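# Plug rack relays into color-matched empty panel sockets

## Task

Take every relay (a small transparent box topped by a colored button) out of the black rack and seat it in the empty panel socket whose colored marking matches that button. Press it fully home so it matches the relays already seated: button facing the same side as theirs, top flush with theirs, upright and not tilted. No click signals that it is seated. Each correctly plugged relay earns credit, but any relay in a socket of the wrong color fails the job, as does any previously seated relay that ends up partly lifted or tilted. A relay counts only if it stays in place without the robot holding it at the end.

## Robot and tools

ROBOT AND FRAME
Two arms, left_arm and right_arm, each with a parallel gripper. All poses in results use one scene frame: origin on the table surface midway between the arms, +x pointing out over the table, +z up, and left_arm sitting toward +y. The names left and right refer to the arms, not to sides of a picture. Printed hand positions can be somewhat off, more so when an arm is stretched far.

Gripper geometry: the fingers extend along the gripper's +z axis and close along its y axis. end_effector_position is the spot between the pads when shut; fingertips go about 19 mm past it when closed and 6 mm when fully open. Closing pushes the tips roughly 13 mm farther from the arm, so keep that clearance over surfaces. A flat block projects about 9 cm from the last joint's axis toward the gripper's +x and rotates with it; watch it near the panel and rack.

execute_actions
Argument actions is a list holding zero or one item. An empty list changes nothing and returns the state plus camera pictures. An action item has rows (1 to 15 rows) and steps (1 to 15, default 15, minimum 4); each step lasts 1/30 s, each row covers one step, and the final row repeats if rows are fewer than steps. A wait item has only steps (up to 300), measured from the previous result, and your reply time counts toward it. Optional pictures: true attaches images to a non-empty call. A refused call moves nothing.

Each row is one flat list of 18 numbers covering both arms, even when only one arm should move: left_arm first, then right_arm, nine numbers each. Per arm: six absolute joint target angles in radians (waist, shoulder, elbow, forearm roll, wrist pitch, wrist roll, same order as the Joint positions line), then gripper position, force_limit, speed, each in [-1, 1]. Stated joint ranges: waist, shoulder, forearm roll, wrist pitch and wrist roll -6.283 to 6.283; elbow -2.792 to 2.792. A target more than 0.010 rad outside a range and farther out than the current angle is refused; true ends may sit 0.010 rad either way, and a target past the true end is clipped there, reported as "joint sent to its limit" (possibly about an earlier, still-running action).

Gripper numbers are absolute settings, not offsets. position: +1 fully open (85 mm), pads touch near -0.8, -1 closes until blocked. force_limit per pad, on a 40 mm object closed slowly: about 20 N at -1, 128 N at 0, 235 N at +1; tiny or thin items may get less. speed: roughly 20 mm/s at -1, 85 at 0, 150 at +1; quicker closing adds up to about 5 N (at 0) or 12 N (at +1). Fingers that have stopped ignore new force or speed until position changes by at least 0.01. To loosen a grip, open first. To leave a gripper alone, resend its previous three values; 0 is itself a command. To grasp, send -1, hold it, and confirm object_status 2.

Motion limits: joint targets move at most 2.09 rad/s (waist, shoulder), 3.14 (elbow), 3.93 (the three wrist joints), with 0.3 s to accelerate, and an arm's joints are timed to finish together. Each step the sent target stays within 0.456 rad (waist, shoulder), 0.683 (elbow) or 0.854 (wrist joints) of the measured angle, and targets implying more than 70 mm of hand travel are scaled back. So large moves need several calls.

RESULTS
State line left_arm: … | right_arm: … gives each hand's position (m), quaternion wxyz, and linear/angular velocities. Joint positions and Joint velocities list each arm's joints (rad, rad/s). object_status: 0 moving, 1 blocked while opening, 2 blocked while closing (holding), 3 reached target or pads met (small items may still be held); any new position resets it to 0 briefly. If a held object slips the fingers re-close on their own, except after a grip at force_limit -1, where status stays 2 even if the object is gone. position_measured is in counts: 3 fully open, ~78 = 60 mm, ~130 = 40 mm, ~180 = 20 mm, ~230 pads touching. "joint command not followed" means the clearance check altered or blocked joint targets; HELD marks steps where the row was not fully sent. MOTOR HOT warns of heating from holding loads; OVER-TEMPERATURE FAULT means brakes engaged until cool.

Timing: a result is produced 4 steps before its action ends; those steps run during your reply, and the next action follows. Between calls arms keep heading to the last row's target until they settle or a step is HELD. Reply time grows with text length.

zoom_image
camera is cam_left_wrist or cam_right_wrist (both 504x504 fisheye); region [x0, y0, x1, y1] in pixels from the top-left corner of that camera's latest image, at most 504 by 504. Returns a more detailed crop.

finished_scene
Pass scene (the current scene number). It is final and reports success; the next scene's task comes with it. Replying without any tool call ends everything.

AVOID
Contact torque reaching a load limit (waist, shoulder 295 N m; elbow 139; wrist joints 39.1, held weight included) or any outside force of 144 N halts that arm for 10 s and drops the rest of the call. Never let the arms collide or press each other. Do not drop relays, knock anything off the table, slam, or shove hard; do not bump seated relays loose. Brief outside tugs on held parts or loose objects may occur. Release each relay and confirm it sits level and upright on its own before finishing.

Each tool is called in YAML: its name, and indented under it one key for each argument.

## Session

execute_actions:
  actions: []

Scene clock: 0.00 s of 8400.00 s.
left_arm: end_effector_position=(+0.3663, +0.2236, +0.3516) position_measured=3 object_status=3 end_effector_quat_wxyz=(+0.070, -0.023, +0.823, -0.563) end_effector_velocity=(+0.000, +0.000, +0.000) end_effector_angular_velocity=(-0.000, +0.001, +0.001) | right_arm: end_effector_position=(+0.0251, -0.5224, +0.1134) position_measured=3 object_status=3 end_effector_quat_wxyz=(-0.226, +0.849, -0.425, -0.217) end_effector_velocity=(+0.000, +0.000, -0.000) end_effector_angular_velocity=(+0.000, -0.000, -0.000)
Joint positions: left_arm=[-0.02  -0.179  2.326 -1.302  1.311  0.622] | right_arm=[-1.318 -0.115  2.521  0.094  1.368  2.907]
Joint velocities: left_arm=[ 0.    -0.001 -0.     0.    -0.    -0.002] | right_arm=[ 0.    -0.     0.     0.001  0.    -0.   ]

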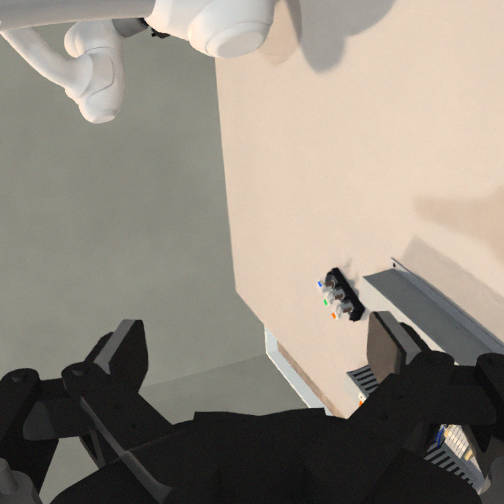

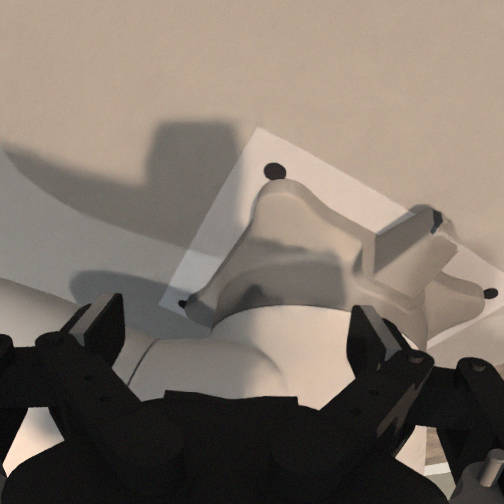

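execute_actions:
  actions:
    - {"rows":[[0.429,-0.331,2.408,0.704,0.612,0.622,1,0,0,0.0203,0.3299,1.5874,0,1.2243,2.385,0.2,0,0]],"steps":15}

execute_actions:
  actions:
    - {"rows":[[0.429,-0.331,2.408,0.704,0.612,0.622,1,0,0,0.0203,0.3299,1.5874,0,1.2243,2.385,0.2,0,0]],"steps":15}

execute_actions:
  actions:
    - {"steps":15}
  pictures: true

Scene clock: 1.17 s of 8400.00 s.
left_arm: end_effector_position=(+0.3774, +0.3584, +0.2546) position_measured=3 object_status=3 end_effector_quat_wxyz=(+0.149, -0.055, +0.919, -0.360) end_effector_velocity=(-0.035, +0.479, -0.266) end_effector_angular_velocity=(+1.521, -0.165, +0.304) | right_arm: end_effector_position=(+0.1322, -0.6475, +0.1357) position_measured=64 object_status=0 end_effector_quat_wxyz=(-0.169, +0.933, -0.272, -0.166) end_effector_velocity=(+0.429, -0.345, +0.099) end_effector_angular_velocity=(-0.402, -0.468, +1.019)
Joint positions: left_arm=[ 0.145 -0.235  2.356 -0.939  1.053  0.622] | right_arm=[-1.148  0.031  2.265  0.063  1.321  2.735]
Joint velocities: left_arm=[ 0.482 -0.164  0.089  1.32  -0.747 -0.   ] | right_arm=[ 0.562  0.394 -0.84  -0.082 -0.127 -0.46 ]
Steps of this call (steps 1 to 24: nothing new was sent; steps 25 to 35: the first 11 steps of this action). Readings (joint positions | what the end effector reports):
25: left_arm=[-0.020 -0.179 2.326 -1.302 1.310 0.622] | right_arm=[-1.318 -0.115 2.521 0.094 1.368 2.907] | left_arm position_measured=3 object_status=3 | right_arm position_measured=3 object_status=0
26: left_arm=[-0.017 -0.180 2.327 -1.295 1.304 0.622] | right_arm=[-1.314 -0.111 2.516 0.093 1.367 2.903] | left_arm position_measured=3 object_status=3 | right_arm position_measured=4 object_status=0
28: left_arm=[0.013 -0.190 2.332 -1.239 1.258 0.622] | right_arm=[-1.284 -0.082 2.470 0.087 1.358 2.868] | left_arm position_measured=3 object_status=3 | right_arm position_measured=13 object_status=0
32: left_arm=[0.094 -0.217 2.347 -1.070 1.133 0.622] | right_arm=[-1.205 -0.012 2.351 0.072 1.335 2.786] | left_arm position_measured=3 object_status=3 | right_arm position_measured=41 object_status=0
35: the state above

Scene clock: 1.67 s of 8400.00 s.
left_arm: end_effector_position=(+0.3205, +0.6027, +0.1812) position_measured=3 object_status=3 end_effector_quat_wxyz=(+0.150, +0.055, +0.987, +0.021) end_effector_velocity=(-0.149, +0.465, -0.009) end_effector_angular_velocity=(+1.648, +0.277, -0.615) | right_arm: end_effector_position=(+0.3768, -0.7117, +0.1907) position_measured=104 object_status=0 end_effector_quat_wxyz=(-0.073, +0.994, -0.017, -0.082) end_effector_velocity=(+0.475, +0.127, +0.095) end_effector_angular_velocity=(-0.215, -0.329, +1.030)
Joint positions: left_arm=[ 0.329 -0.297  2.39  -0.144  0.767  0.622] | right_arm=[-0.821  0.193  1.899  0.029  1.269  2.546]
Joint velocities: left_arm=[ 0.251 -0.085  0.045  1.834 -0.384 -0.001] | right_arm=[ 0.73   0.243 -0.55  -0.051 -0.078 -0.283]
Steps of this call (steps 1 to 4: the last 4 steps of your previous action; steps 5 to 15: the first 11 steps of this action). Readings (joint positions | what the end effector reports):
5: left_arm=[0.220 -0.260 2.370 -0.702 0.937 0.622] | right_arm=[-1.050 0.092 2.127 0.050 1.301 2.664] | left_arm position_measured=3 object_status=3 | right_arm position_measured=98 object_status=0
6: left_arm=[0.233 -0.265 2.372 -0.652 0.916 0.622] | right_arm=[-1.030 0.104 2.101 0.048 1.297 2.650] | left_arm position_measured=3 object_status=3 | right_arm position_measured=101 object_status=0
8: left_arm=[0.258 -0.273 2.377 -0.548 0.877 0.622] | right_arm=[-0.986 0.126 2.051 0.043 1.290 2.624] | left_arm position_measured=3 object_status=3 | right_arm position_measured=103 object_status=0
12: left_arm=[0.302 -0.288 2.385 -0.325 0.810 0.622] | right_arm=[-0.894 0.166 1.959 0.035 1.277 2.577] | left_arm position_measured=3 object_status=3 | right_arm position_measured=104 object_status=0
15: the state above

Scene clock: 2.17 s of 8400.00 s.
left_arm: end_effector_position=(+0.2765, +0.7842, +0.2344) position_measured=3 object_status=3 end_effector_quat_wxyz=(+0.039, +0.276, +0.902, +0.329) end_effector_velocity=(-0.002, +0.012, +0.008) end_effector_angular_velocity=(+0.057, +0.021, -0.035) | right_arm: end_effector_position=(+0.5576, -0.5514, +0.2253) position_measured=104 object_status=3 end_effector_quat_wxyz=(-0.024, +0.974, +0.224, -0.036) end_effector_velocity=(+0.217, +0.446, +0.044) end_effector_angular_velocity=(-0.046, -0.153, +0.872)
Joint positions: left_arm=[ 0.429 -0.331  2.408  0.703  0.612  0.622] | right_arm=[-0.44   0.275  1.711  0.012  1.242  2.449]
Joint velocities: left_arm=[ 0.009 -0.002  0.003  0.074 -0.015 -0.001] | right_arm=[ 0.749  0.098 -0.225 -0.021 -0.032 -0.116]
Kept back: nothing.
Steps of this call (steps 1 to 4: the last 4 steps of your previous action; steps 5 to 15: the robot went on to your last target). Readings (joint positions | what the end effector reports):
1: left_arm=[0.337 -0.300 2.391 -0.081 0.754 0.622] | right_arm=[-0.797 0.201 1.881 0.027 1.266 2.537] | left_arm position_measured=3 object_status=3 | right_arm position_measured=104 object_status=3
2: left_arm=[0.345 -0.303 2.393 -0.016 0.742 0.622] | right_arm=[-0.772 0.208 1.864 0.026 1.264 2.528] | left_arm position_measured=3 object_status=3 | right_arm position_measured=104 object_status=3
4: left_arm=[0.360 -0.308 2.395 0.116 0.719 0.622] | right_arm=[-0.721 0.222 1.832 0.023 1.259 2.511] | left_arm position_measured=3 object_status=3 | right_arm position_measured=104 object_status=3
8: left_arm=[0.392 -0.318 2.401 0.388 0.669 0.622] | right_arm=[-0.619 0.246 1.778 0.018 1.251 2.484] | left_arm position_measured=3 object_status=3 | right_arm position_measured=104 object_status=3
15: the state above

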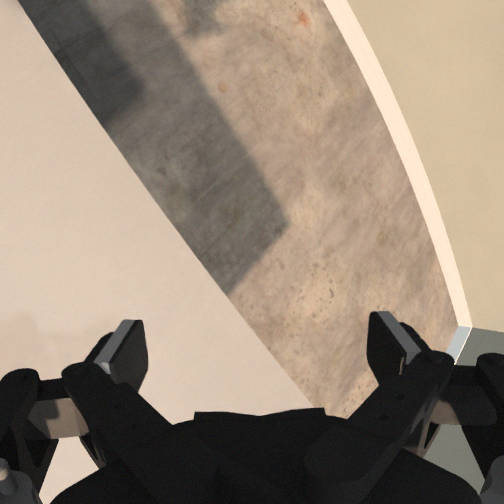

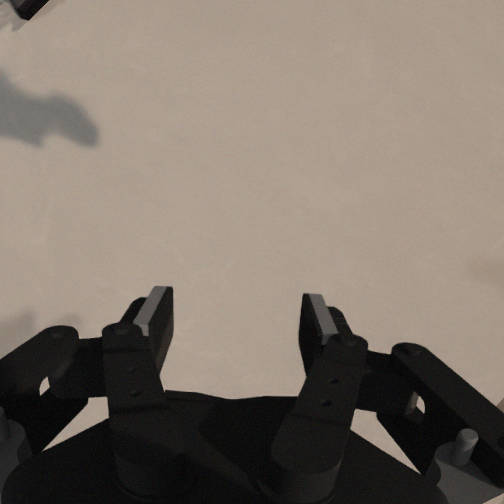

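execute_actions:
  actions:
    - {"steps":25}
  pictures: true

Scene clock: 3.00 s of 8400.00 s.
left_arm: end_effector_position=(+0.2764, +0.7844, +0.2345) position_measured=3 object_status=3 end_effector_quat_wxyz=(+0.039, +0.277, +0.902, +0.329) end_effector_velocity=(-0.000, +0.000, -0.000) end_effector_angular_velocity=(+0.000, +0.001, +0.000) | right_arm: end_effector_position=(+0.6138, -0.2399, +0.2500) position_measured=104 object_status=3 end_effector_quat_wxyz=(+0.000, +0.882, +0.471, -0.000) end_effector_velocity=(-0.000, +0.001, +0.001) end_effector_angular_velocity=(+0.001, -0.001, +0.002)
Joint positions: left_arm=[ 0.429 -0.331  2.408  0.704  0.612  0.622] | right_arm=[ 0.02   0.33   1.587 -0.     1.224  2.385]
Joint velocities: left_arm=[ 0.001 -0.     0.001  0.    -0.     0.001] | right_arm=[ 0.002 -0.001 -0.     0.    -0.    -0.   ]
Kept back: nothing.
Steps of this call (steps 1 to 25: the robot went on to your last target). Readings (joint positions | what the end effector reports):
1: left_arm=[0.429 -0.331 2.408 0.704 0.612 0.622] | right_arm=[-0.415 0.279 1.704 0.011 1.241 2.445] | left_arm position_measured=3 object_status=3 | right_arm position_measured=104 object_status=3
2: left_arm=[0.429 -0.331 2.408 0.704 0.612 0.622] | right_arm=[-0.390 0.282 1.697 0.010 1.240 2.442] | left_arm position_measured=3 object_status=3 | right_arm position_measured=104 object_status=3
4: left_arm=[0.429 -0.331 2.408 0.704 0.612 0.622] | right_arm=[-0.340 0.288 1.684 0.009 1.238 2.435] | left_arm position_measured=3 object_status=3 | right_arm position_measured=104 object_status=3
8: left_arm=[0.429 -0.331 2.408 0.704 0.612 0.622] | right_arm=[-0.241 0.299 1.657 0.006 1.234 2.421] | left_arm position_measured=3 object_status=3 | right_arm position_measured=104 object_status=3
25: the state above

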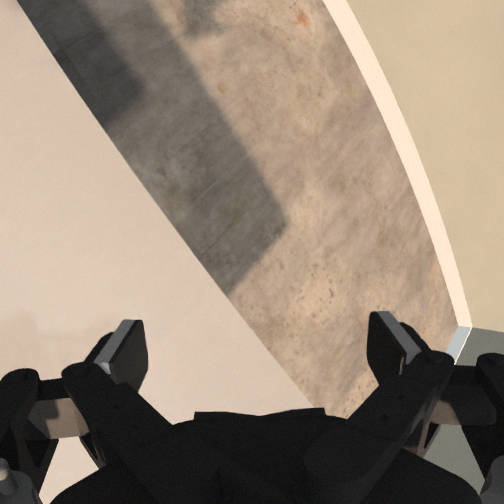

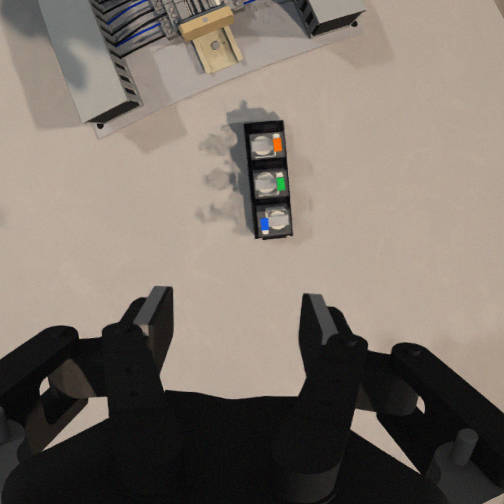

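execute_actions:
  actions:
    - {"rows":[[0.429,-0.331,2.408,0.704,0.612,0.622,1,0,0,0.0375,0.4589,1.6347,0,1.048,2.288,0.2,0,0]],"steps":15}

execute_actions:
  actions:
    - {"steps":8}
  pictures: true

Scene clock: 3.83 s of 8400.00 s.
left_arm: end_effector_position=(+0.2765, +0.7844, +0.2345) position_measured=3 object_status=3 end_effector_quat_wxyz=(+0.039, +0.277, +0.902, +0.330) end_effector_velocity=(+0.001, -0.000, +0.000) end_effector_angular_velocity=(+0.000, -0.002, -0.002) | right_arm: end_effector_position=(+0.6416, -0.2200, +0.1298) position_measured=104 object_status=3 end_effector_quat_wxyz=(-0.000, +0.854, +0.520, -0.000) end_effector_velocity=(+0.008, +0.003, +0.002) end_effector_angular_velocity=(+0.005, -0.020, +0.009)
Joint positions: left_arm=[ 0.429 -0.331  2.408  0.704  0.612  0.622] | right_arm=[ 0.037  0.459  1.635 -0.     1.048  2.288]
Joint velocities: left_arm=[-0.     0.    -0.    -0.    -0.002  0.   ] | right_arm=[ 0.001  0.001 -0.006 -0.    -0.016 -0.008]
Steps of this call (steps 1 to 14: the robot went on to your last target; steps 15 to 25: the first 11 steps of this action). Readings (joint positions | what the end effector reports):
15: left_arm=[0.429 -0.331 2.408 0.704 0.612 0.622] | right_arm=[0.020 0.330 1.587 -0.000 1.224 2.385] | left_arm position_measured=3 object_status=3 | right_arm position_measured=104 object_status=3
16: left_arm=[0.429 -0.331 2.408 0.704 0.612 0.622] | right_arm=[0.021 0.333 1.588 0.000 1.219 2.382] | left_arm position_measured=3 object_status=3 | right_arm position_measured=104 object_status=3
18: left_arm=[0.429 -0.331 2.408 0.704 0.612 0.622] | right_arm=[0.025 0.363 1.599 0.000 1.178 2.360] | left_arm position_measured=3 object_status=3 | right_arm position_measured=104 object_status=3
22: left_arm=[0.429 -0.331 2.408 0.704 0.612 0.622] | right_arm=[0.035 0.441 1.628 0.000 1.074 2.302] | left_arm position_measured=3 object_status=3 | right_arm position_measured=104 object_status=3
25: the state above

Scene clock: 4.10 s of 8400.00 s.
left_arm: end_effector_position=(+0.2765, +0.7844, +0.2345) position_measured=3 object_status=3 end_effector_quat_wxyz=(+0.039, +0.277, +0.902, +0.330) end_effector_velocity=(+0.000, +0.000, +0.000) end_effector_angular_velocity=(-0.000, -0.001, +0.002) | right_arm: end_effector_position=(+0.6417, -0.2199, +0.1299) position_measured=104 object_status=3 end_effector_quat_wxyz=(-0.000, +0.854, +0.521, -0.000) end_effector_velocity=(-0.000, +0.000, -0.001) end_effector_angular_velocity=(-0.000, +0.001, +0.000)
Joint positions: left_arm=[ 0.429 -0.331  2.408  0.704  0.612  0.622] | right_arm=[ 0.038  0.459  1.635 -0.     1.048  2.288]
Joint velocities: left_arm=[ 0.001  0.001 -0.001 -0.     0.    -0.002] | right_arm=[ 0.     0.001  0.     0.    -0.    -0.   ]
Kept back: nothing.
Steps of this call (steps 1 to 4: the last 4 steps of your previous action; steps 5 to 8: the robot went on to your last target). Readings (joint positions | what the end effector reports):
1: left_arm=[0.429 -0.331 2.408 0.704 0.612 0.622] | right_arm=[0.038 0.459 1.635 -0.000 1.048 2.288] | left_arm position_measured=3 object_status=3 | right_arm position_measured=104 object_status=3
2: left_arm=[0.429 -0.331 2.408 0.704 0.612 0.622] | right_arm=[0.038 0.459 1.635 -0.000 1.048 2.288] | left_arm position_measured=3 object_status=3 | right_arm position_measured=104 object_status=3
4: left_arm=[0.429 -0.331 2.408 0.704 0.612 0.622] | right_arm=[0.038 0.459 1.635 -0.000 1.048 2.288] | left_arm position_measured=3 object_status=3 | right_arm position_measured=104 object_status=3
8: the state above

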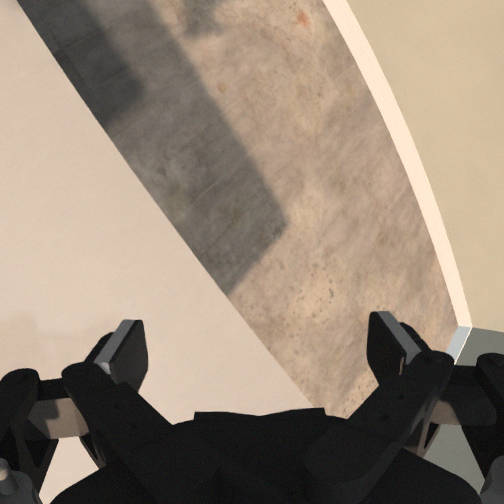

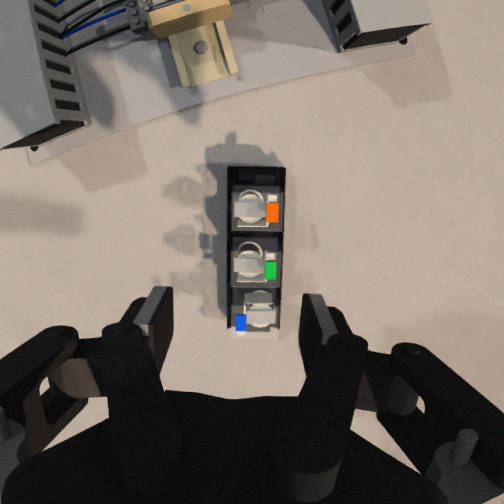

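execute_actions:
  actions:
    - {"rows":[[0.429,-0.331,2.408,0.704,0.612,0.622,1,0,0,0.0402,0.4849,1.6246,0,1.0321,2.2908,0.2,0,0]],"steps":10}

execute_actions:
  actions:
    - {"steps":8}
  pictures: true

Scene clock: 4.83 s of 8400.00 s.
left_arm: end_effector_position=(+0.2765, +0.7844, +0.2345) position_measured=3 object_status=3 end_effector_quat_wxyz=(+0.039, +0.277, +0.902, +0.330) end_effector_velocity=(+0.000, -0.000, -0.000) end_effector_angular_velocity=(+0.000, +0.000, -0.002) | right_arm: end_effector_position=(+0.6506, -0.2156, +0.1152) position_measured=104 object_status=3 end_effector_quat_wxyz=(-0.000, +0.854, +0.521, +0.000) end_effector_velocity=(+0.007, +0.003, +0.007) end_effector_angular_velocity=(+0.003, -0.016, -0.002)
Joint positions: left_arm=[ 0.429 -0.331  2.408  0.704  0.612  0.622] | right_arm=[0.04  0.485 1.625 0.    1.032 2.29 ]
Joint velocities: left_arm=[-0.001 -0.     0.001  0.    -0.     0.001] | right_arm=[ 0.002 -0.001 -0.012 -0.001 -0.003  0.004]
Steps of this call (steps 1 to 15: the robot went on to your last target; step 16: nothing new was sent; steps 17 to 22: the first 6 steps of this action). Readings (joint positions | what the end effector reports):
17: left_arm=[0.429 -0.331 2.408 0.704 0.612 0.622] | right_arm=[0.038 0.459 1.635 -0.000 1.048 2.288] | left_arm position_measured=3 object_status=3 | right_arm position_measured=104 object_status=3
18: left_arm=[0.429 -0.331 2.408 0.704 0.612 0.622] | right_arm=[0.038 0.462 1.633 0.000 1.046 2.288] | left_arm position_measured=3 object_status=3 | right_arm position_measured=104 object_status=3
20: left_arm=[0.429 -0.331 2.408 0.704 0.612 0.622] | right_arm=[0.040 0.481 1.626 0.000 1.034 2.290] | left_arm position_measured=3 object_status=3 | right_arm position_measured=104 object_status=3
22: the state above

Scene clock: 5.10 s of 8400.00 s.
left_arm: end_effector_position=(+0.2765, +0.7844, +0.2345) position_measured=3 object_status=3 end_effector_quat_wxyz=(+0.039, +0.277, +0.902, +0.330) end_effector_velocity=(+0.000, +0.000, +0.000) end_effector_angular_velocity=(+0.000, -0.001, +0.000) | right_arm: end_effector_position=(+0.6507, -0.2155, +0.1152) position_measured=104 object_status=3 end_effector_quat_wxyz=(-0.000, +0.854, +0.520, +0.000) end_effector_velocity=(-0.000, +0.001, -0.001) end_effector_angular_velocity=(-0.001, +0.001, +0.002)
Joint positions: left_arm=[ 0.429 -0.331  2.408  0.704  0.612  0.622] | right_arm=[0.04  0.485 1.625 0.    1.032 2.291]
Joint velocities: left_arm=[ 0.    -0.     0.    -0.    -0.001 -0.001] | right_arm=[ 0.001  0.001 -0.    -0.001 -0.     0.   ]
Kept back: nothing.
Steps of this call (steps 1 to 4: the last 4 steps of your previous action; steps 5 to 8: the robot went on to your last target). Readings (joint positions | what the end effector reports):
1: left_arm=[0.429 -0.331 2.408 0.704 0.612 0.622] | right_arm=[0.040 0.485 1.625 0.000 1.032 2.291] | left_arm position_measured=3 object_status=3 | right_arm position_measured=104 object_status=3
2: left_arm=[0.429 -0.331 2.408 0.704 0.612 0.622] | right_arm=[0.040 0.485 1.625 0.000 1.032 2.291] | left_arm position_measured=3 object_status=3 | right_arm position_measured=104 object_status=3
4: left_arm=[0.429 -0.331 2.408 0.704 0.612 0.622] | right_arm=[0.040 0.485 1.625 0.000 1.032 2.291] | left_arm position_measured=3 object_status=3 | right_arm position_measured=104 object_status=3
8: the state above

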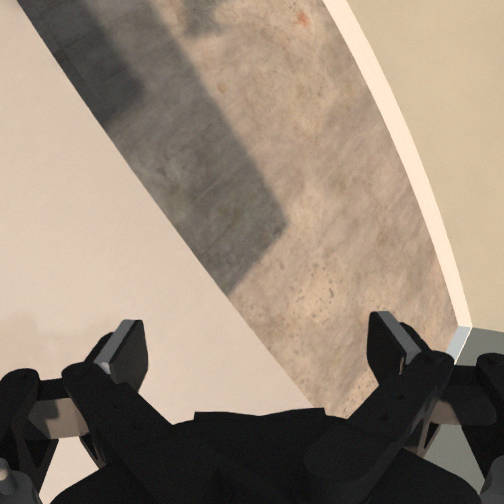

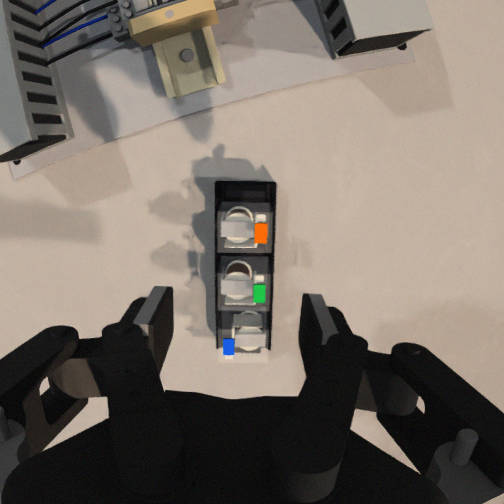

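execute_actions:
  actions:
    - {"rows":[[0.429,-0.331,2.408,0.704,0.612,0.622,1,0,0,0.0409,0.4875,1.6222,0,1.0319,2.2915,0.2,0,0],[0.429,-0.331,2.408,0.704,0.612,0.622,1,0,0,0.0409,0.4875,1.6222,0,1.0319,2.2915,0.2,0,0],[0.429,-0.331,2.408,0.704,0.612,0.622,1,0,0,0.0409,0.4875,1.6222,0,1.0319,2.2915,0.2,0,0],[0.429,-0.331,2.408,0.704,0.612,0.622,1,0,0,0.0409,0.5095,1.6375,0,0.9946,2.2915,0.2,0,0],[0.429,-0.331,2.408,0.704,0.612,0.622,1,0,0,0.0409,0.5095,1.6375,0,0.9946,2.2915,0.2,0,0],[0.429,-0.331,2.408,0.704,0.612,0.622,1,0,0,0.0409,0.5294,1.6518,0,0.9604,2.2915,0.2,0,0]],"steps":15}

execute_actions:
  actions:
    - {"steps":6}
  pictures: true

Scene clock: 5.77 s of 8400.00 s.
left_arm: end_effector_position=(+0.2765, +0.7844, +0.2345) position_measured=3 object_status=3 end_effector_quat_wxyz=(+0.039, +0.277, +0.902, +0.330) end_effector_velocity=(+0.001, +0.000, +0.000) end_effector_angular_velocity=(-0.000, -0.001, -0.000) | right_arm: end_effector_position=(+0.6528, -0.2145, +0.0678) position_measured=104 object_status=3 end_effector_quat_wxyz=(-0.000, +0.854, +0.521, -0.000) end_effector_velocity=(+0.002, +0.001, +0.001) end_effector_angular_velocity=(+0.003, -0.008, -0.000)
Joint positions: left_arm=[ 0.429 -0.331  2.408  0.704  0.612  0.622] | right_arm=[ 0.041  0.53   1.652 -0.     0.961  2.291]
Joint velocities: left_arm=[-0.     0.001 -0.001  0.    -0.001 -0.   ] | right_arm=[ 0.    -0.001  0.     0.001 -0.007  0.   ]
Steps of this call (steps 1 to 9: the robot went on to your last target; steps 10 to 20: the first 11 steps of this action). Readings (joint positions | what the end effector reports):
10: left_arm=[0.429 -0.331 2.408 0.704 0.612 0.622] | right_arm=[0.040 0.485 1.625 -0.000 1.032 2.291] | left_arm position_measured=3 object_status=3 | right_arm position_measured=104 object_status=3
11: left_arm=[0.429 -0.331 2.408 0.704 0.612 0.622] | right_arm=[0.041 0.486 1.624 -0.000 1.032 2.291] | left_arm position_measured=3 object_status=3 | right_arm position_measured=104 object_status=3
13: left_arm=[0.429 -0.331 2.408 0.704 0.612 0.622] | right_arm=[0.041 0.488 1.623 -0.000 1.032 2.291] | left_arm position_measured=3 object_status=3 | right_arm position_measured=104 object_status=3
17: left_arm=[0.429 -0.331 2.408 0.704 0.612 0.622] | right_arm=[0.041 0.522 1.647 -0.000 0.973 2.291] | left_arm position_measured=3 object_status=3 | right_arm position_measured=104 object_status=3
20: the state above

Scene clock: 5.97 s of 8400.00 s.
left_arm: end_effector_position=(+0.2765, +0.7844, +0.2345) position_measured=3 object_status=3 end_effector_quat_wxyz=(+0.039, +0.277, +0.902, +0.330) end_effector_velocity=(+0.001, -0.000, +0.001) end_effector_angular_velocity=(+0.001, -0.001, -0.002) | right_arm: end_effector_position=(+0.6528, -0.2145, +0.0678) position_measured=104 object_status=3 end_effector_quat_wxyz=(-0.000, +0.854, +0.521, -0.000) end_effector_velocity=(-0.001, +0.001, +0.001) end_effector_angular_velocity=(+0.000, -0.000, +0.001)
Joint positions: left_arm=[ 0.429 -0.331  2.408  0.704  0.612  0.622] | right_arm=[ 0.041  0.53   1.652 -0.     0.96   2.292]
Joint velocities: left_arm=[-0.001 -0.    -0.001 -0.    -0.001  0.001] | right_arm=[ 0.001 -0.002  0.001  0.    -0.    -0.   ]
Kept back: nothing.
Steps of this call (steps 1 to 4: the last 4 steps of your previous action; steps 5 to 6: the robot went on to your last target). Readings (joint positions | what the end effector reports):
1: left_arm=[0.429 -0.331 2.408 0.704 0.612 0.622] | right_arm=[0.041 0.530 1.652 -0.000 0.961 2.291] | left_arm position_measured=3 object_status=3 | right_arm position_measured=104 object_status=3
2: left_arm=[0.429 -0.331 2.408 0.704 0.612 0.622] | right_arm=[0.041 0.530 1.652 -0.000 0.960 2.291] | left_arm position_measured=3 object_status=3 | right_arm position_measured=104 object_status=3
4: left_arm=[0.429 -0.331 2.408 0.704 0.612 0.622] | right_arm=[0.041 0.530 1.652 -0.000 0.960 2.291] | left_arm position_measured=3 object_status=3 | right_arm position_measured=104 object_status=3
6: the state above

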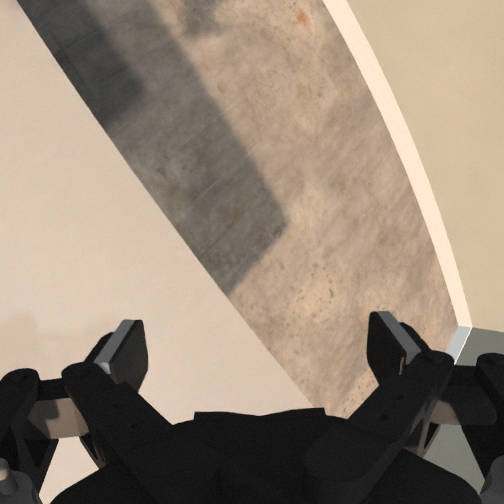

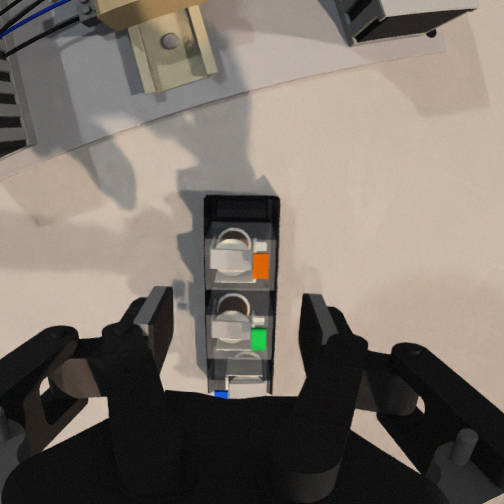

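execute_actions:
  actions:
    - {"rows":[[0.429,-0.331,2.408,0.704,0.612,0.622,1,0,0,0.0409,0.533,1.6544,0,0.9542,2.2915,0.2,0,0],[0.429,-0.331,2.408,0.704,0.612,0.622,1,0,0,0.0409,0.533,1.6544,0,0.9542,2.2915,0.2,0,0],[0.429,-0.331,2.408,0.704,0.612,0.622,1,0,0,0.0409,0.533,1.6544,0,0.9542,2.2915,0.2,0,0],[0.429,-0.331,2.408,0.704,0.612,0.622,1,0,0,0.0409,0.533,1.6544,0,0.9542,2.2915,-1,-0.3,0]],"steps":15}

execute_actions:
  actions:
    - {"steps":6}
  pictures: true

Scene clock: 6.57 s of 8400.00 s.
left_arm: end_effector_position=(+0.2765, +0.7844, +0.2345) position_measured=3 object_status=3 end_effector_quat_wxyz=(+0.039, +0.277, +0.902, +0.330) end_effector_velocity=(+0.000, -0.000, -0.000) end_effector_angular_velocity=(+0.001, +0.001, -0.003) | right_arm: end_effector_position=(+0.6527, -0.2145, +0.0642) position_measured=142 object_status=0 end_effector_quat_wxyz=(-0.000, +0.854, +0.520, +0.000) end_effector_velocity=(+0.000, -0.001, -0.001) end_effector_angular_velocity=(-0.000, +0.001, -0.001)
Joint positions: left_arm=[ 0.429 -0.331  2.408  0.704  0.612  0.622] | right_arm=[0.041 0.533 1.654 0.    0.954 2.292]
Joint velocities: left_arm=[-0.001  0.     0.    -0.    -0.001  0.003] | right_arm=[-0.001  0.001  0.    -0.    -0.     0.   ]
Steps of this call (steps 1 to 7: the robot went on to your last target; steps 8 to 18: the first 11 steps of this action). Readings (joint positions | what the end effector reports):
8: left_arm=[0.429 -0.331 2.408 0.704 0.612 0.622] | right_arm=[0.041 0.529 1.652 0.000 0.960 2.291] | left_arm position_measured=3 object_status=3 | right_arm position_measured=104 object_status=3
9: left_arm=[0.429 -0.331 2.408 0.704 0.612 0.622] | right_arm=[0.041 0.531 1.653 0.000 0.957 2.292] | left_arm position_measured=3 object_status=3 | right_arm position_measured=104 object_status=3
11: left_arm=[0.429 -0.331 2.408 0.704 0.612 0.622] | right_arm=[0.041 0.532 1.654 0.000 0.954 2.291] | left_arm position_measured=3 object_status=3 | right_arm position_measured=104 object_status=0
15: left_arm=[0.429 -0.331 2.408 0.704 0.612 0.622] | right_arm=[0.041 0.533 1.654 0.000 0.954 2.292] | left_arm position_measured=3 object_status=3 | right_arm position_measured=120 object_status=0
18: the state above

Scene clock: 6.77 s of 8400.00 s.
left_arm: end_effector_position=(+0.2765, +0.7844, +0.2345) position_measured=3 object_status=3 end_effector_quat_wxyz=(+0.039, +0.277, +0.902, +0.330) end_effector_velocity=(-0.000, -0.000, -0.001) end_effector_angular_velocity=(-0.000, +0.001, -0.001) | right_arm: end_effector_position=(+0.6530, -0.2144, +0.0643) position_measured=186 object_status=0 end_effector_quat_wxyz=(+0.000, +0.854, +0.520, +0.000) end_effector_velocity=(+0.003, +0.001, +0.002) end_effector_angular_velocity=(+0.002, -0.007, -0.000)
Joint positions: left_arm=[ 0.429 -0.331  2.408  0.704  0.612  0.622] | right_arm=[0.041 0.533 1.654 0.    0.954 2.292]
Joint velocities: left_arm=[-0.    -0.     0.001  0.     0.     0.001] | right_arm=[-0.     0.    -0.004 -0.    -0.004 -0.   ]
Kept back: nothing.
Steps of this call (steps 1 to 4: the last 4 steps of your previous action; steps 5 to 6: the robot went on to your last target). Readings (joint positions | what the end effector reports):
1: left_arm=[0.429 -0.331 2.408 0.704 0.612 0.622] | right_arm=[0.041 0.533 1.654 0.000 0.954 2.292] | left_arm position_measured=3 object_status=3 | right_arm position_measured=149 object_status=0
2: left_arm=[0.429 -0.331 2.408 0.704 0.612 0.622] | right_arm=[0.041 0.533 1.654 0.000 0.954 2.292] | left_arm position_measured=3 object_status=3 | right_arm position_measured=157 object_status=0
4: left_arm=[0.429 -0.331 2.408 0.704 0.612 0.622] | right_arm=[0.041 0.533 1.654 0.000 0.954 2.292] | left_arm position_measured=3 object_status=3 | right_arm position_measured=171 object_status=0
6: the state above

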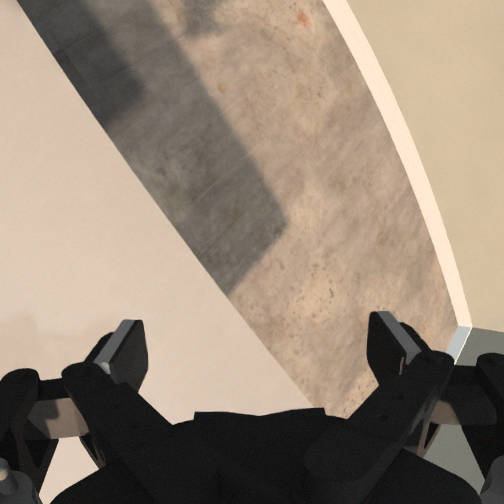

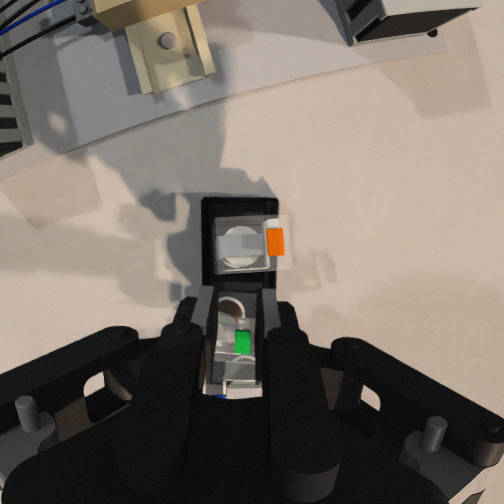

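execute_actions:
  actions: []

zoom_image:
  camera: "cam_right_wrist"
  region: [150,160,350,420]

Scene clock: 6.90 s of 8400.00 s.
left_arm: end_effector_position=(+0.2765, +0.7844, +0.2345) position_measured=3 object_status=3 end_effector_quat_wxyz=(+0.039, +0.277, +0.902, +0.330) end_effector_velocity=(-0.000, +0.000, +0.000) end_effector_angular_velocity=(+0.000, -0.001, +0.001) | right_arm: end_effector_position=(+0.6533, -0.2144, +0.0645) position_measured=214 object_status=0 end_effector_quat_wxyz=(+0.000, +0.854, +0.520, +0.001) end_effector_velocity=(-0.000, -0.000, +0.000) end_effector_angular_velocity=(-0.000, -0.000, -0.000)
Joint positions: left_arm=[ 0.429 -0.331  2.408  0.704  0.612  0.622] | right_arm=[ 0.041  0.533  1.654 -0.     0.954  2.292]
Joint velocities: left_arm=[ 0.    -0.001 -0.    -0.     0.001 -0.001] | right_arm=[-0.    -0.001  0.    -0.    -0.     0.   ]
Kept back: nothing.
Steps of this call (steps 1 to 4: the robot went on to your last target). Readings (joint positions | what the end effector reports):
1: left_arm=[0.429 -0.331 2.408 0.704 0.612 0.622] | right_arm=[0.041 0.533 1.654 0.000 0.954 2.292] | left_arm position_measured=3 object_status=3 | right_arm position_measured=193 object_status=0
2: left_arm=[0.429 -0.331 2.408 0.704 0.612 0.622] | right_arm=[0.041 0.533 1.654 0.000 0.954 2.292] | left_arm position_measured=3 object_status=3 | right_arm position_measured=200 object_status=0
4: the state above

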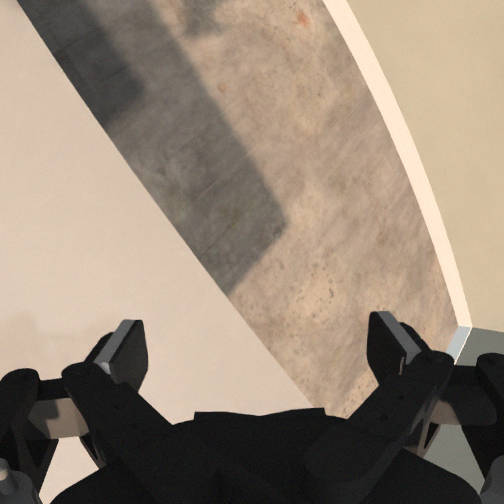

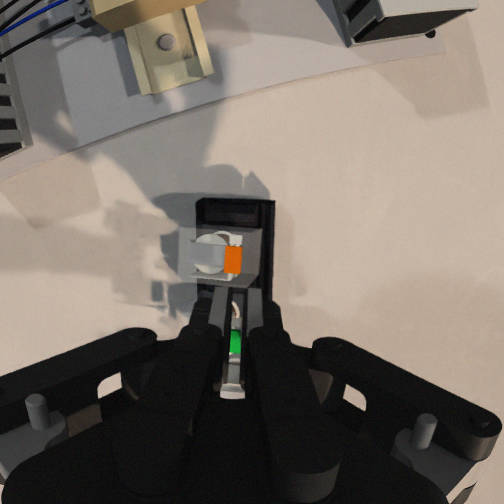

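Region (150, 160, 350, 420) of cam_right_wrist's 504x504 image, scaled by 1.938, with more detail than that image has; it fills the left 388 columns of this view, and the rest is white.

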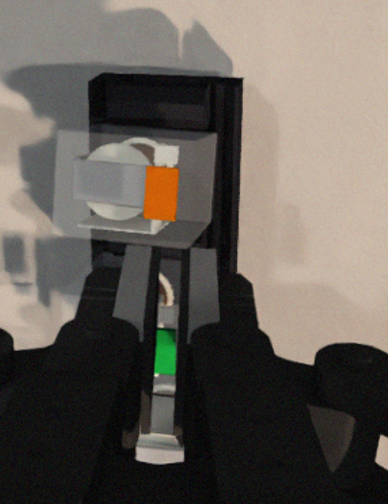

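execute_actions:
  actions:
    - {"rows":[[0.429,-0.331,2.408,0.704,0.612,0.622,1,0,0,0.0409,0.533,1.6544,0,0.9542,2.2915,0.2,0,0],[0.429,-0.331,2.408,0.704,0.612,0.622,1,0,0,0.0409,0.533,1.6544,0,0.9542,2.2915,0.2,0,0],[0.429,-0.331,2.408,0.704,0.612,0.622,1,0,0,0.0409,0.533,1.6544,0,0.9542,2.2915,0.2,0,0],[0.429,-0.331,2.408,0.704,0.612,0.622,1,0,0,0.0409,0.533,1.6544,0,0.9542,2.2915,0.2,0,0],[0.429,-0.331,2.408,0.704,0.612,0.622,1,0,0,0.0409,0.533,1.6544,0,0.9542,2.2915,0.2,0,0],[0.429,-0.331,2.408,0.704,0.612,0.622,1,0,0,0.0409,0.533,1.6544,0,0.9542,2.2915,0.2,0,0],[0.429,-0.331,2.408,0.704,0.612,0.622,1,0,0,0.0409,0.533,1.6544,0,0.9542,2.2915,0.2,0,0],[0.429,-0.331,2.408,0.704,0.612,0.622,1,0,0,0.0409,0.533,1.6544,0,0.9542,2.2915,0.2,0,0]],"steps":15}

execute_actions:
  actions:
    - {"steps":8}
  pictures: true

Scene clock: 7.70 s of 8400.00 s.
left_arm: end_effector_position=(+0.2765, +0.7844, +0.2345) position_measured=3 object_status=3 end_effector_quat_wxyz=(+0.039, +0.277, +0.902, +0.330) end_effector_velocity=(-0.001, -0.000, -0.001) end_effector_angular_velocity=(-0.001, +0.001, +0.001) | right_arm: end_effector_position=(+0.6527, -0.2145, +0.0640) position_measured=171 object_status=0 end_effector_quat_wxyz=(-0.000, +0.854, +0.520, -0.000) end_effector_velocity=(-0.001, -0.001, -0.000) end_effector_angular_velocity=(+0.000, +0.001, -0.001)
Joint positions: left_arm=[ 0.429 -0.331  2.408  0.704  0.612  0.622] | right_arm=[ 0.041  0.533  1.654 -0.     0.954  2.292]
Joint velocities: left_arm=[ 0.     0.     0.001 -0.     0.001 -0.   ] | right_arm=[-0.001 -0.001  0.002  0.     0.    -0.   ]
Steps of this call (steps 1 to 13: the robot went on to your last target; steps 14 to 24: the first 11 steps of this action). Readings (joint positions | what the end effector reports):
14: left_arm=[0.429 -0.331 2.408 0.704 0.612 0.622] | right_arm=[0.041 0.533 1.654 -0.000 0.954 2.292] | left_arm position_measured=3 object_status=3 | right_arm position_measured=231 object_status=0
15: left_arm=[0.429 -0.331 2.408 0.704 0.612 0.622] | right_arm=[0.041 0.533 1.654 -0.000 0.954 2.292] | left_arm position_measured=3 object_status=3 | right_arm position_measured=231 object_status=0
17: left_arm=[0.429 -0.331 2.408 0.704 0.612 0.622] | right_arm=[0.041 0.533 1.654 -0.000 0.954 2.292] | left_arm position_measured=3 object_status=3 | right_arm position_measured=222 object_status=0
21: left_arm=[0.429 -0.331 2.408 0.704 0.612 0.622] | right_arm=[0.041 0.533 1.654 -0.000 0.954 2.292] | left_arm position_measured=3 object_status=3 | right_arm position_measured=194 object_status=0
24: the state above

Scene clock: 7.97 s of 8400.00 s.
left_arm: end_effector_position=(+0.2765, +0.7844, +0.2345) position_measured=3 object_status=3 end_effector_quat_wxyz=(+0.039, +0.277, +0.902, +0.330) end_effector_velocity=(-0.000, +0.000, -0.000) end_effector_angular_velocity=(-0.000, +0.001, -0.000) | right_arm: end_effector_position=(+0.6527, -0.2145, +0.0640) position_measured=111 object_status=0 end_effector_quat_wxyz=(-0.000, +0.854, +0.520, -0.000) end_effector_velocity=(-0.000, -0.000, -0.001) end_effector_angular_velocity=(-0.000, +0.001, -0.000)
Joint positions: left_arm=[ 0.429 -0.331  2.408  0.704  0.612  0.622] | right_arm=[ 0.041  0.533  1.654 -0.     0.954  2.292]
Joint velocities: left_arm=[0. 0. 0. 0. 0. 0.] | right_arm=[-0.     0.001  0.     0.     0.     0.   ]
Kept back: nothing.
Steps of this call (steps 1 to 4: the last 4 steps of your previous action; steps 5 to 8: the robot went on to your last target). Readings (joint positions | what the end effector reports):
1: left_arm=[0.429 -0.331 2.408 0.704 0.612 0.622] | right_arm=[0.041 0.533 1.654 -0.000 0.954 2.292] | left_arm position_measured=3 object_status=3 | right_arm position_measured=163 object_status=0
2: left_arm=[0.429 -0.331 2.408 0.704 0.612 0.622] | right_arm=[0.041 0.533 1.654 -0.000 0.954 2.292] | left_arm position_measured=3 object_status=3 | right_arm position_measured=156 object_status=0
4: left_arm=[0.429 -0.331 2.408 0.704 0.612 0.622] | right_arm=[0.041 0.533 1.654 -0.000 0.954 2.292] | left_arm position_measured=3 object_status=3 | right_arm position_measured=141 object_status=0
8: the state above

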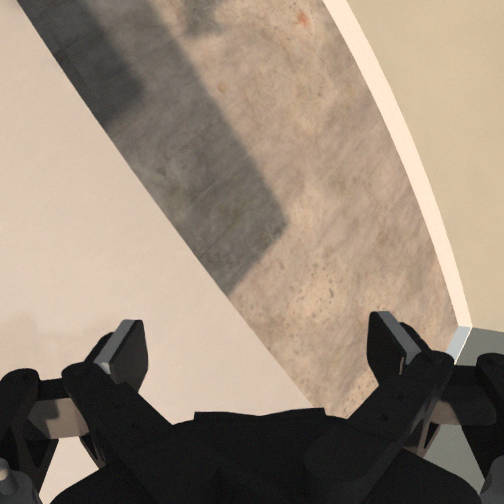

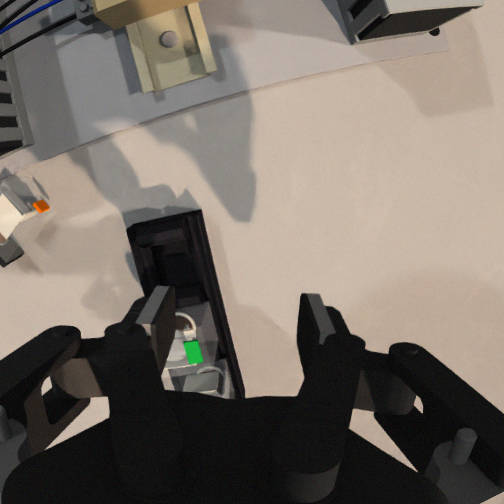

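execute_actions:
  actions:
    - {"rows":[[0.429,-0.331,2.408,0.704,0.612,0.622,1,0,0,0.0409,0.5095,1.6375,0,0.9946,2.2915,0.2,0,0],[0.429,-0.331,2.408,0.704,0.612,0.622,1,0,0,0.0409,0.5095,1.6375,0,0.9946,2.2915,0.2,0,0],[0.429,-0.331,2.408,0.704,0.612,0.622,1,0,0,0.0409,0.5095,1.6375,0,0.9946,2.2915,0.2,0,0],[0.429,-0.331,2.408,0.704,0.612,0.622,1,0,0,0.0409,0.5095,1.6375,0,0.9946,2.2915,0.2,0,0],[0.429,-0.331,2.408,0.704,0.612,0.622,1,0,0,0.0409,0.4263,1.5448,0,1.1705,2.2915,0.2,0,0]],"steps":15}

execute_actions:
  actions:
    - {"steps":10}
  pictures: true

Scene clock: 8.57 s of 8400.00 s.
left_arm: end_effector_position=(+0.2765, +0.7844, +0.2345) position_measured=3 object_status=3 end_effector_quat_wxyz=(+0.039, +0.277, +0.902, +0.330) end_effector_velocity=(-0.000, -0.000, -0.001) end_effector_angular_velocity=(-0.000, +0.002, -0.001) | right_arm: end_effector_position=(+0.6539, -0.2142, +0.1856) position_measured=104 object_status=3 end_effector_quat_wxyz=(+0.000, +0.854, +0.520, +0.000) end_effector_velocity=(-0.016, -0.004, +0.427) end_effector_angular_velocity=(+0.007, -0.032, +0.000)
Joint positions: left_arm=[ 0.429 -0.331  2.408  0.704  0.612  0.622] | right_arm=[0.041 0.437 1.557 0.    1.147 2.292]
Joint velocities: left_arm=[-0.     0.     0.001 -0.     0.     0.001] | right_arm=[-0.    -0.321 -0.35  -0.001  0.639  0.   ]
Steps of this call (steps 1 to 7: the robot went on to your last target; steps 8 to 18: the first 11 steps of this action). Readings (joint positions | what the end effector reports):
8: left_arm=[0.429 -0.331 2.408 0.704 0.612 0.622] | right_arm=[0.041 0.533 1.654 0.000 0.954 2.292] | left_arm position_measured=3 object_status=3 | right_arm position_measured=104 object_status=0
9: left_arm=[0.429 -0.331 2.408 0.704 0.612 0.622] | right_arm=[0.041 0.530 1.652 0.000 0.961 2.292] | left_arm position_measured=3 object_status=3 | right_arm position_measured=104 object_status=0
11: left_arm=[0.429 -0.331 2.408 0.704 0.612 0.622] | right_arm=[0.041 0.512 1.638 0.000 0.990 2.292] | left_arm position_measured=3 object_status=3 | right_arm position_measured=104 object_status=3
15: left_arm=[0.429 -0.331 2.408 0.704 0.612 0.622] | right_arm=[0.041 0.481 1.604 -0.000 1.058 2.292] | left_arm position_measured=3 object_status=3 | right_arm position_measured=104 object_status=3
18: the state above

Scene clock: 8.90 s of 8400.00 s.
left_arm: end_effector_position=(+0.2765, +0.7844, +0.2345) position_measured=3 object_status=3 end_effector_quat_wxyz=(+0.039, +0.277, +0.902, +0.330) end_effector_velocity=(-0.001, +0.001, +0.000) end_effector_angular_velocity=(-0.000, +0.001, +0.002) | right_arm: end_effector_position=(+0.6528, -0.2145, +0.2001) position_measured=104 object_status=3 end_effector_quat_wxyz=(+0.000, +0.854, +0.520, +0.000) end_effector_velocity=(+0.000, -0.000, -0.000) end_effector_angular_velocity=(-0.000, +0.000, -0.000)
Joint positions: left_arm=[ 0.429 -0.331  2.408  0.704  0.612  0.622] | right_arm=[0.041 0.426 1.545 0.    1.17  2.292]
Joint velocities: left_arm=[ 0.002  0.    -0.    -0.     0.001 -0.   ] | right_arm=[-0.     0.001 -0.    -0.     0.     0.   ]
Kept back: nothing.
Steps of this call (steps 1 to 4: the last 4 steps of your previous action; steps 5 to 10: the robot went on to your last target). Readings (joint positions | what the end effector reports):
1: left_arm=[0.429 -0.331 2.408 0.704 0.612 0.622] | right_arm=[0.041 0.429 1.548 0.000 1.164 2.292] | left_arm position_measured=3 object_status=3 | right_arm position_measured=104 object_status=3
2: left_arm=[0.429 -0.331 2.408 0.704 0.612 0.622] | right_arm=[0.041 0.426 1.545 0.000 1.169 2.292] | left_arm position_measured=3 object_status=3 | right_arm position_measured=104 object_status=3
4: left_arm=[0.429 -0.331 2.408 0.704 0.612 0.622] | right_arm=[0.041 0.426 1.545 0.000 1.170 2.292] | left_arm position_measured=3 object_status=3 | right_arm position_measured=104 object_status=3
8: left_arm=[0.429 -0.331 2.408 0.704 0.612 0.622] | right_arm=[0.041 0.426 1.545 0.000 1.170 2.292] | left_arm position_measured=3 object_status=3 | right_arm position_measured=104 object_status=3
10: the state above

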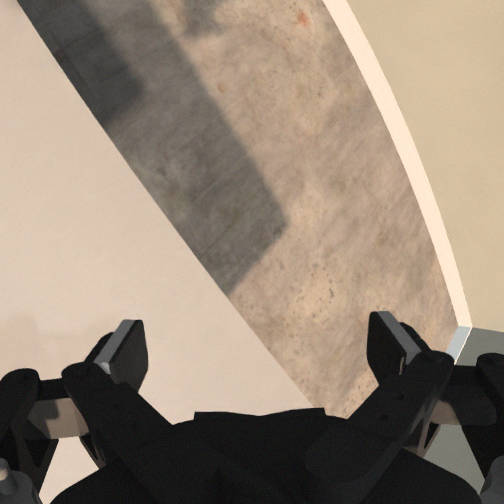

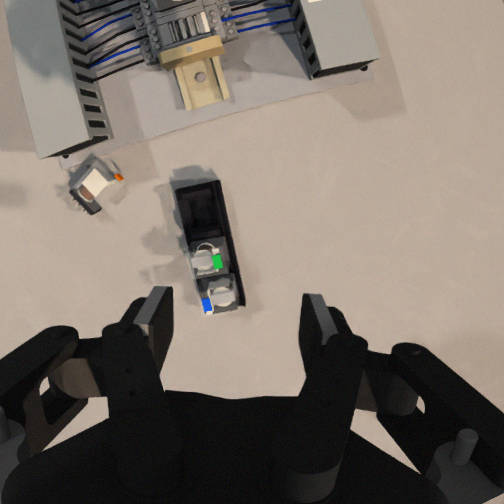

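zoom_image:
  camera: "cam_right_wrist"
  region: [40,130,280,330]

Region (40, 130, 280, 330) of cam_right_wrist's 504x504 image, scaled by 2.100, with more detail than that image has.

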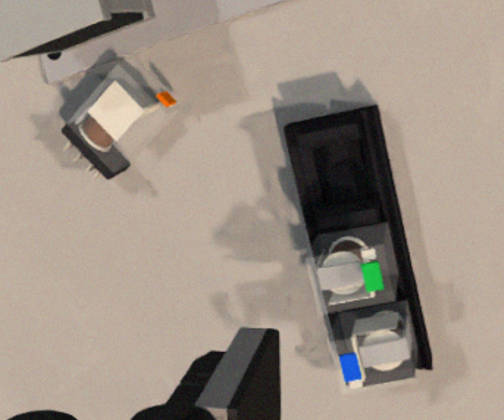

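execute_actions:
  actions:
    - {"rows":[[0.429,-0.331,2.408,0.704,0.612,0.622,1,0,0,0.0503,0.4597,1.6965,0,0.9854,2.0349,0.2,0,0]],"steps":15}

execute_actions:
  actions:
    - {"steps":8}
  pictures: true

Scene clock: 10.23 s of 8400.00 s.
left_arm: end_effector_position=(+0.2765, +0.7844, +0.2345) position_measured=3 object_status=3 end_effector_quat_wxyz=(+0.039, +0.277, +0.902, +0.330) end_effector_velocity=(-0.000, +0.000, -0.000) end_effector_angular_velocity=(+0.000, +0.001, +0.000) | right_arm: end_effector_position=(+0.6217, -0.2151, +0.1001) position_measured=104 object_status=3 end_effector_quat_wxyz=(+0.000, +0.777, +0.629, -0.000) end_effector_velocity=(+0.004, +0.002, -0.000) end_effector_angular_velocity=(+0.003, -0.012, +0.014)
Joint positions: left_arm=[ 0.429 -0.331  2.408  0.704  0.612  0.622] | right_arm=[ 0.05   0.46   1.696 -0.     0.986  2.035]
Joint velocities: left_arm=[ 0.     0.     0.    -0.     0.     0.001] | right_arm=[ 0.001  0.001 -0.    -0.    -0.013 -0.013]
Steps of this call (steps 1 to 29: the robot went on to your last target; steps 30 to 40: the first 11 steps of this action). Readings (joint positions | what the end effector reports):
30: left_arm=[0.429 -0.331 2.408 0.704 0.612 0.622] | right_arm=[0.041 0.426 1.545 -0.000 1.171 2.291] | left_arm position_measured=3 object_status=3 | right_arm position_measured=104 object_status=3
31: left_arm=[0.429 -0.331 2.408 0.704 0.612 0.622] | right_arm=[0.041 0.427 1.549 0.000 1.166 2.285] | left_arm position_measured=3 object_status=3 | right_arm position_measured=104 object_status=3
33: left_arm=[0.429 -0.331 2.408 0.704 0.612 0.622] | right_arm=[0.043 0.434 1.582 -0.000 1.125 2.228] | left_arm position_measured=3 object_status=3 | right_arm position_measured=104 object_status=3
37: left_arm=[0.429 -0.331 2.408 0.704 0.612 0.622] | right_arm=[0.049 0.456 1.679 -0.000 1.007 2.065] | left_arm position_measured=3 object_status=3 | right_arm position_measured=104 object_status=3
40: the state above

Scene clock: 10.50 s of 8400.00 s.
left_arm: end_effector_position=(+0.2765, +0.7844, +0.2345) position_measured=3 object_status=3 end_effector_quat_wxyz=(+0.039, +0.277, +0.902, +0.330) end_effector_velocity=(-0.000, +0.000, -0.000) end_effector_angular_velocity=(-0.000, +0.000, +0.001) | right_arm: end_effector_position=(+0.6215, -0.2152, +0.0999) position_measured=104 object_status=3 end_effector_quat_wxyz=(-0.000, +0.777, +0.629, -0.000) end_effector_velocity=(+0.000, +0.000, +0.001) end_effector_angular_velocity=(+0.001, -0.001, -0.000)
Joint positions: left_arm=[ 0.429 -0.331  2.408  0.704  0.612  0.622] | right_arm=[ 0.05   0.46   1.696 -0.     0.985  2.035]
Joint velocities: left_arm=[ 0.     0.     0.    -0.     0.    -0.001] | right_arm=[-0.    -0.001  0.     0.001 -0.    -0.   ]
Kept back: nothing.
Steps of this call (steps 1 to 4: the last 4 steps of your previous action; steps 5 to 8: the robot went on to your last target). Readings (joint positions | what the end effector reports):
1: left_arm=[0.429 -0.331 2.408 0.704 0.612 0.622] | right_arm=[0.050 0.460 1.696 -0.000 0.986 2.035] | left_arm position_measured=3 object_status=3 | right_arm position_measured=104 object_status=3
2: left_arm=[0.429 -0.331 2.408 0.704 0.612 0.622] | right_arm=[0.050 0.460 1.696 -0.000 0.986 2.035] | left_arm position_measured=3 object_status=3 | right_arm position_measured=104 object_status=3
4: left_arm=[0.429 -0.331 2.408 0.704 0.612 0.622] | right_arm=[0.050 0.460 1.696 -0.000 0.985 2.035] | left_arm position_measured=3 object_status=3 | right_arm position_measured=104 object_status=3
8: the state above

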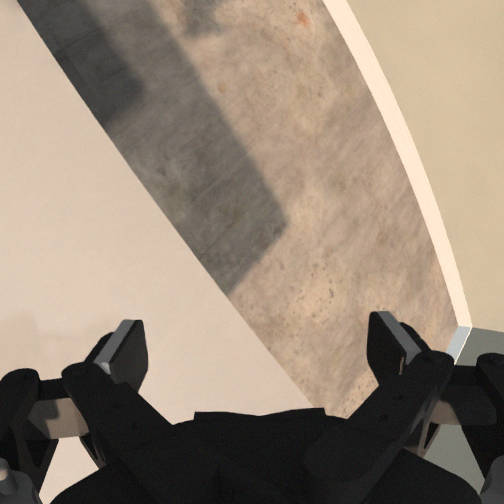

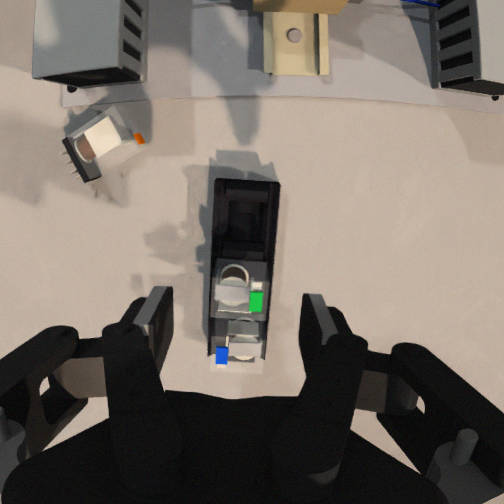

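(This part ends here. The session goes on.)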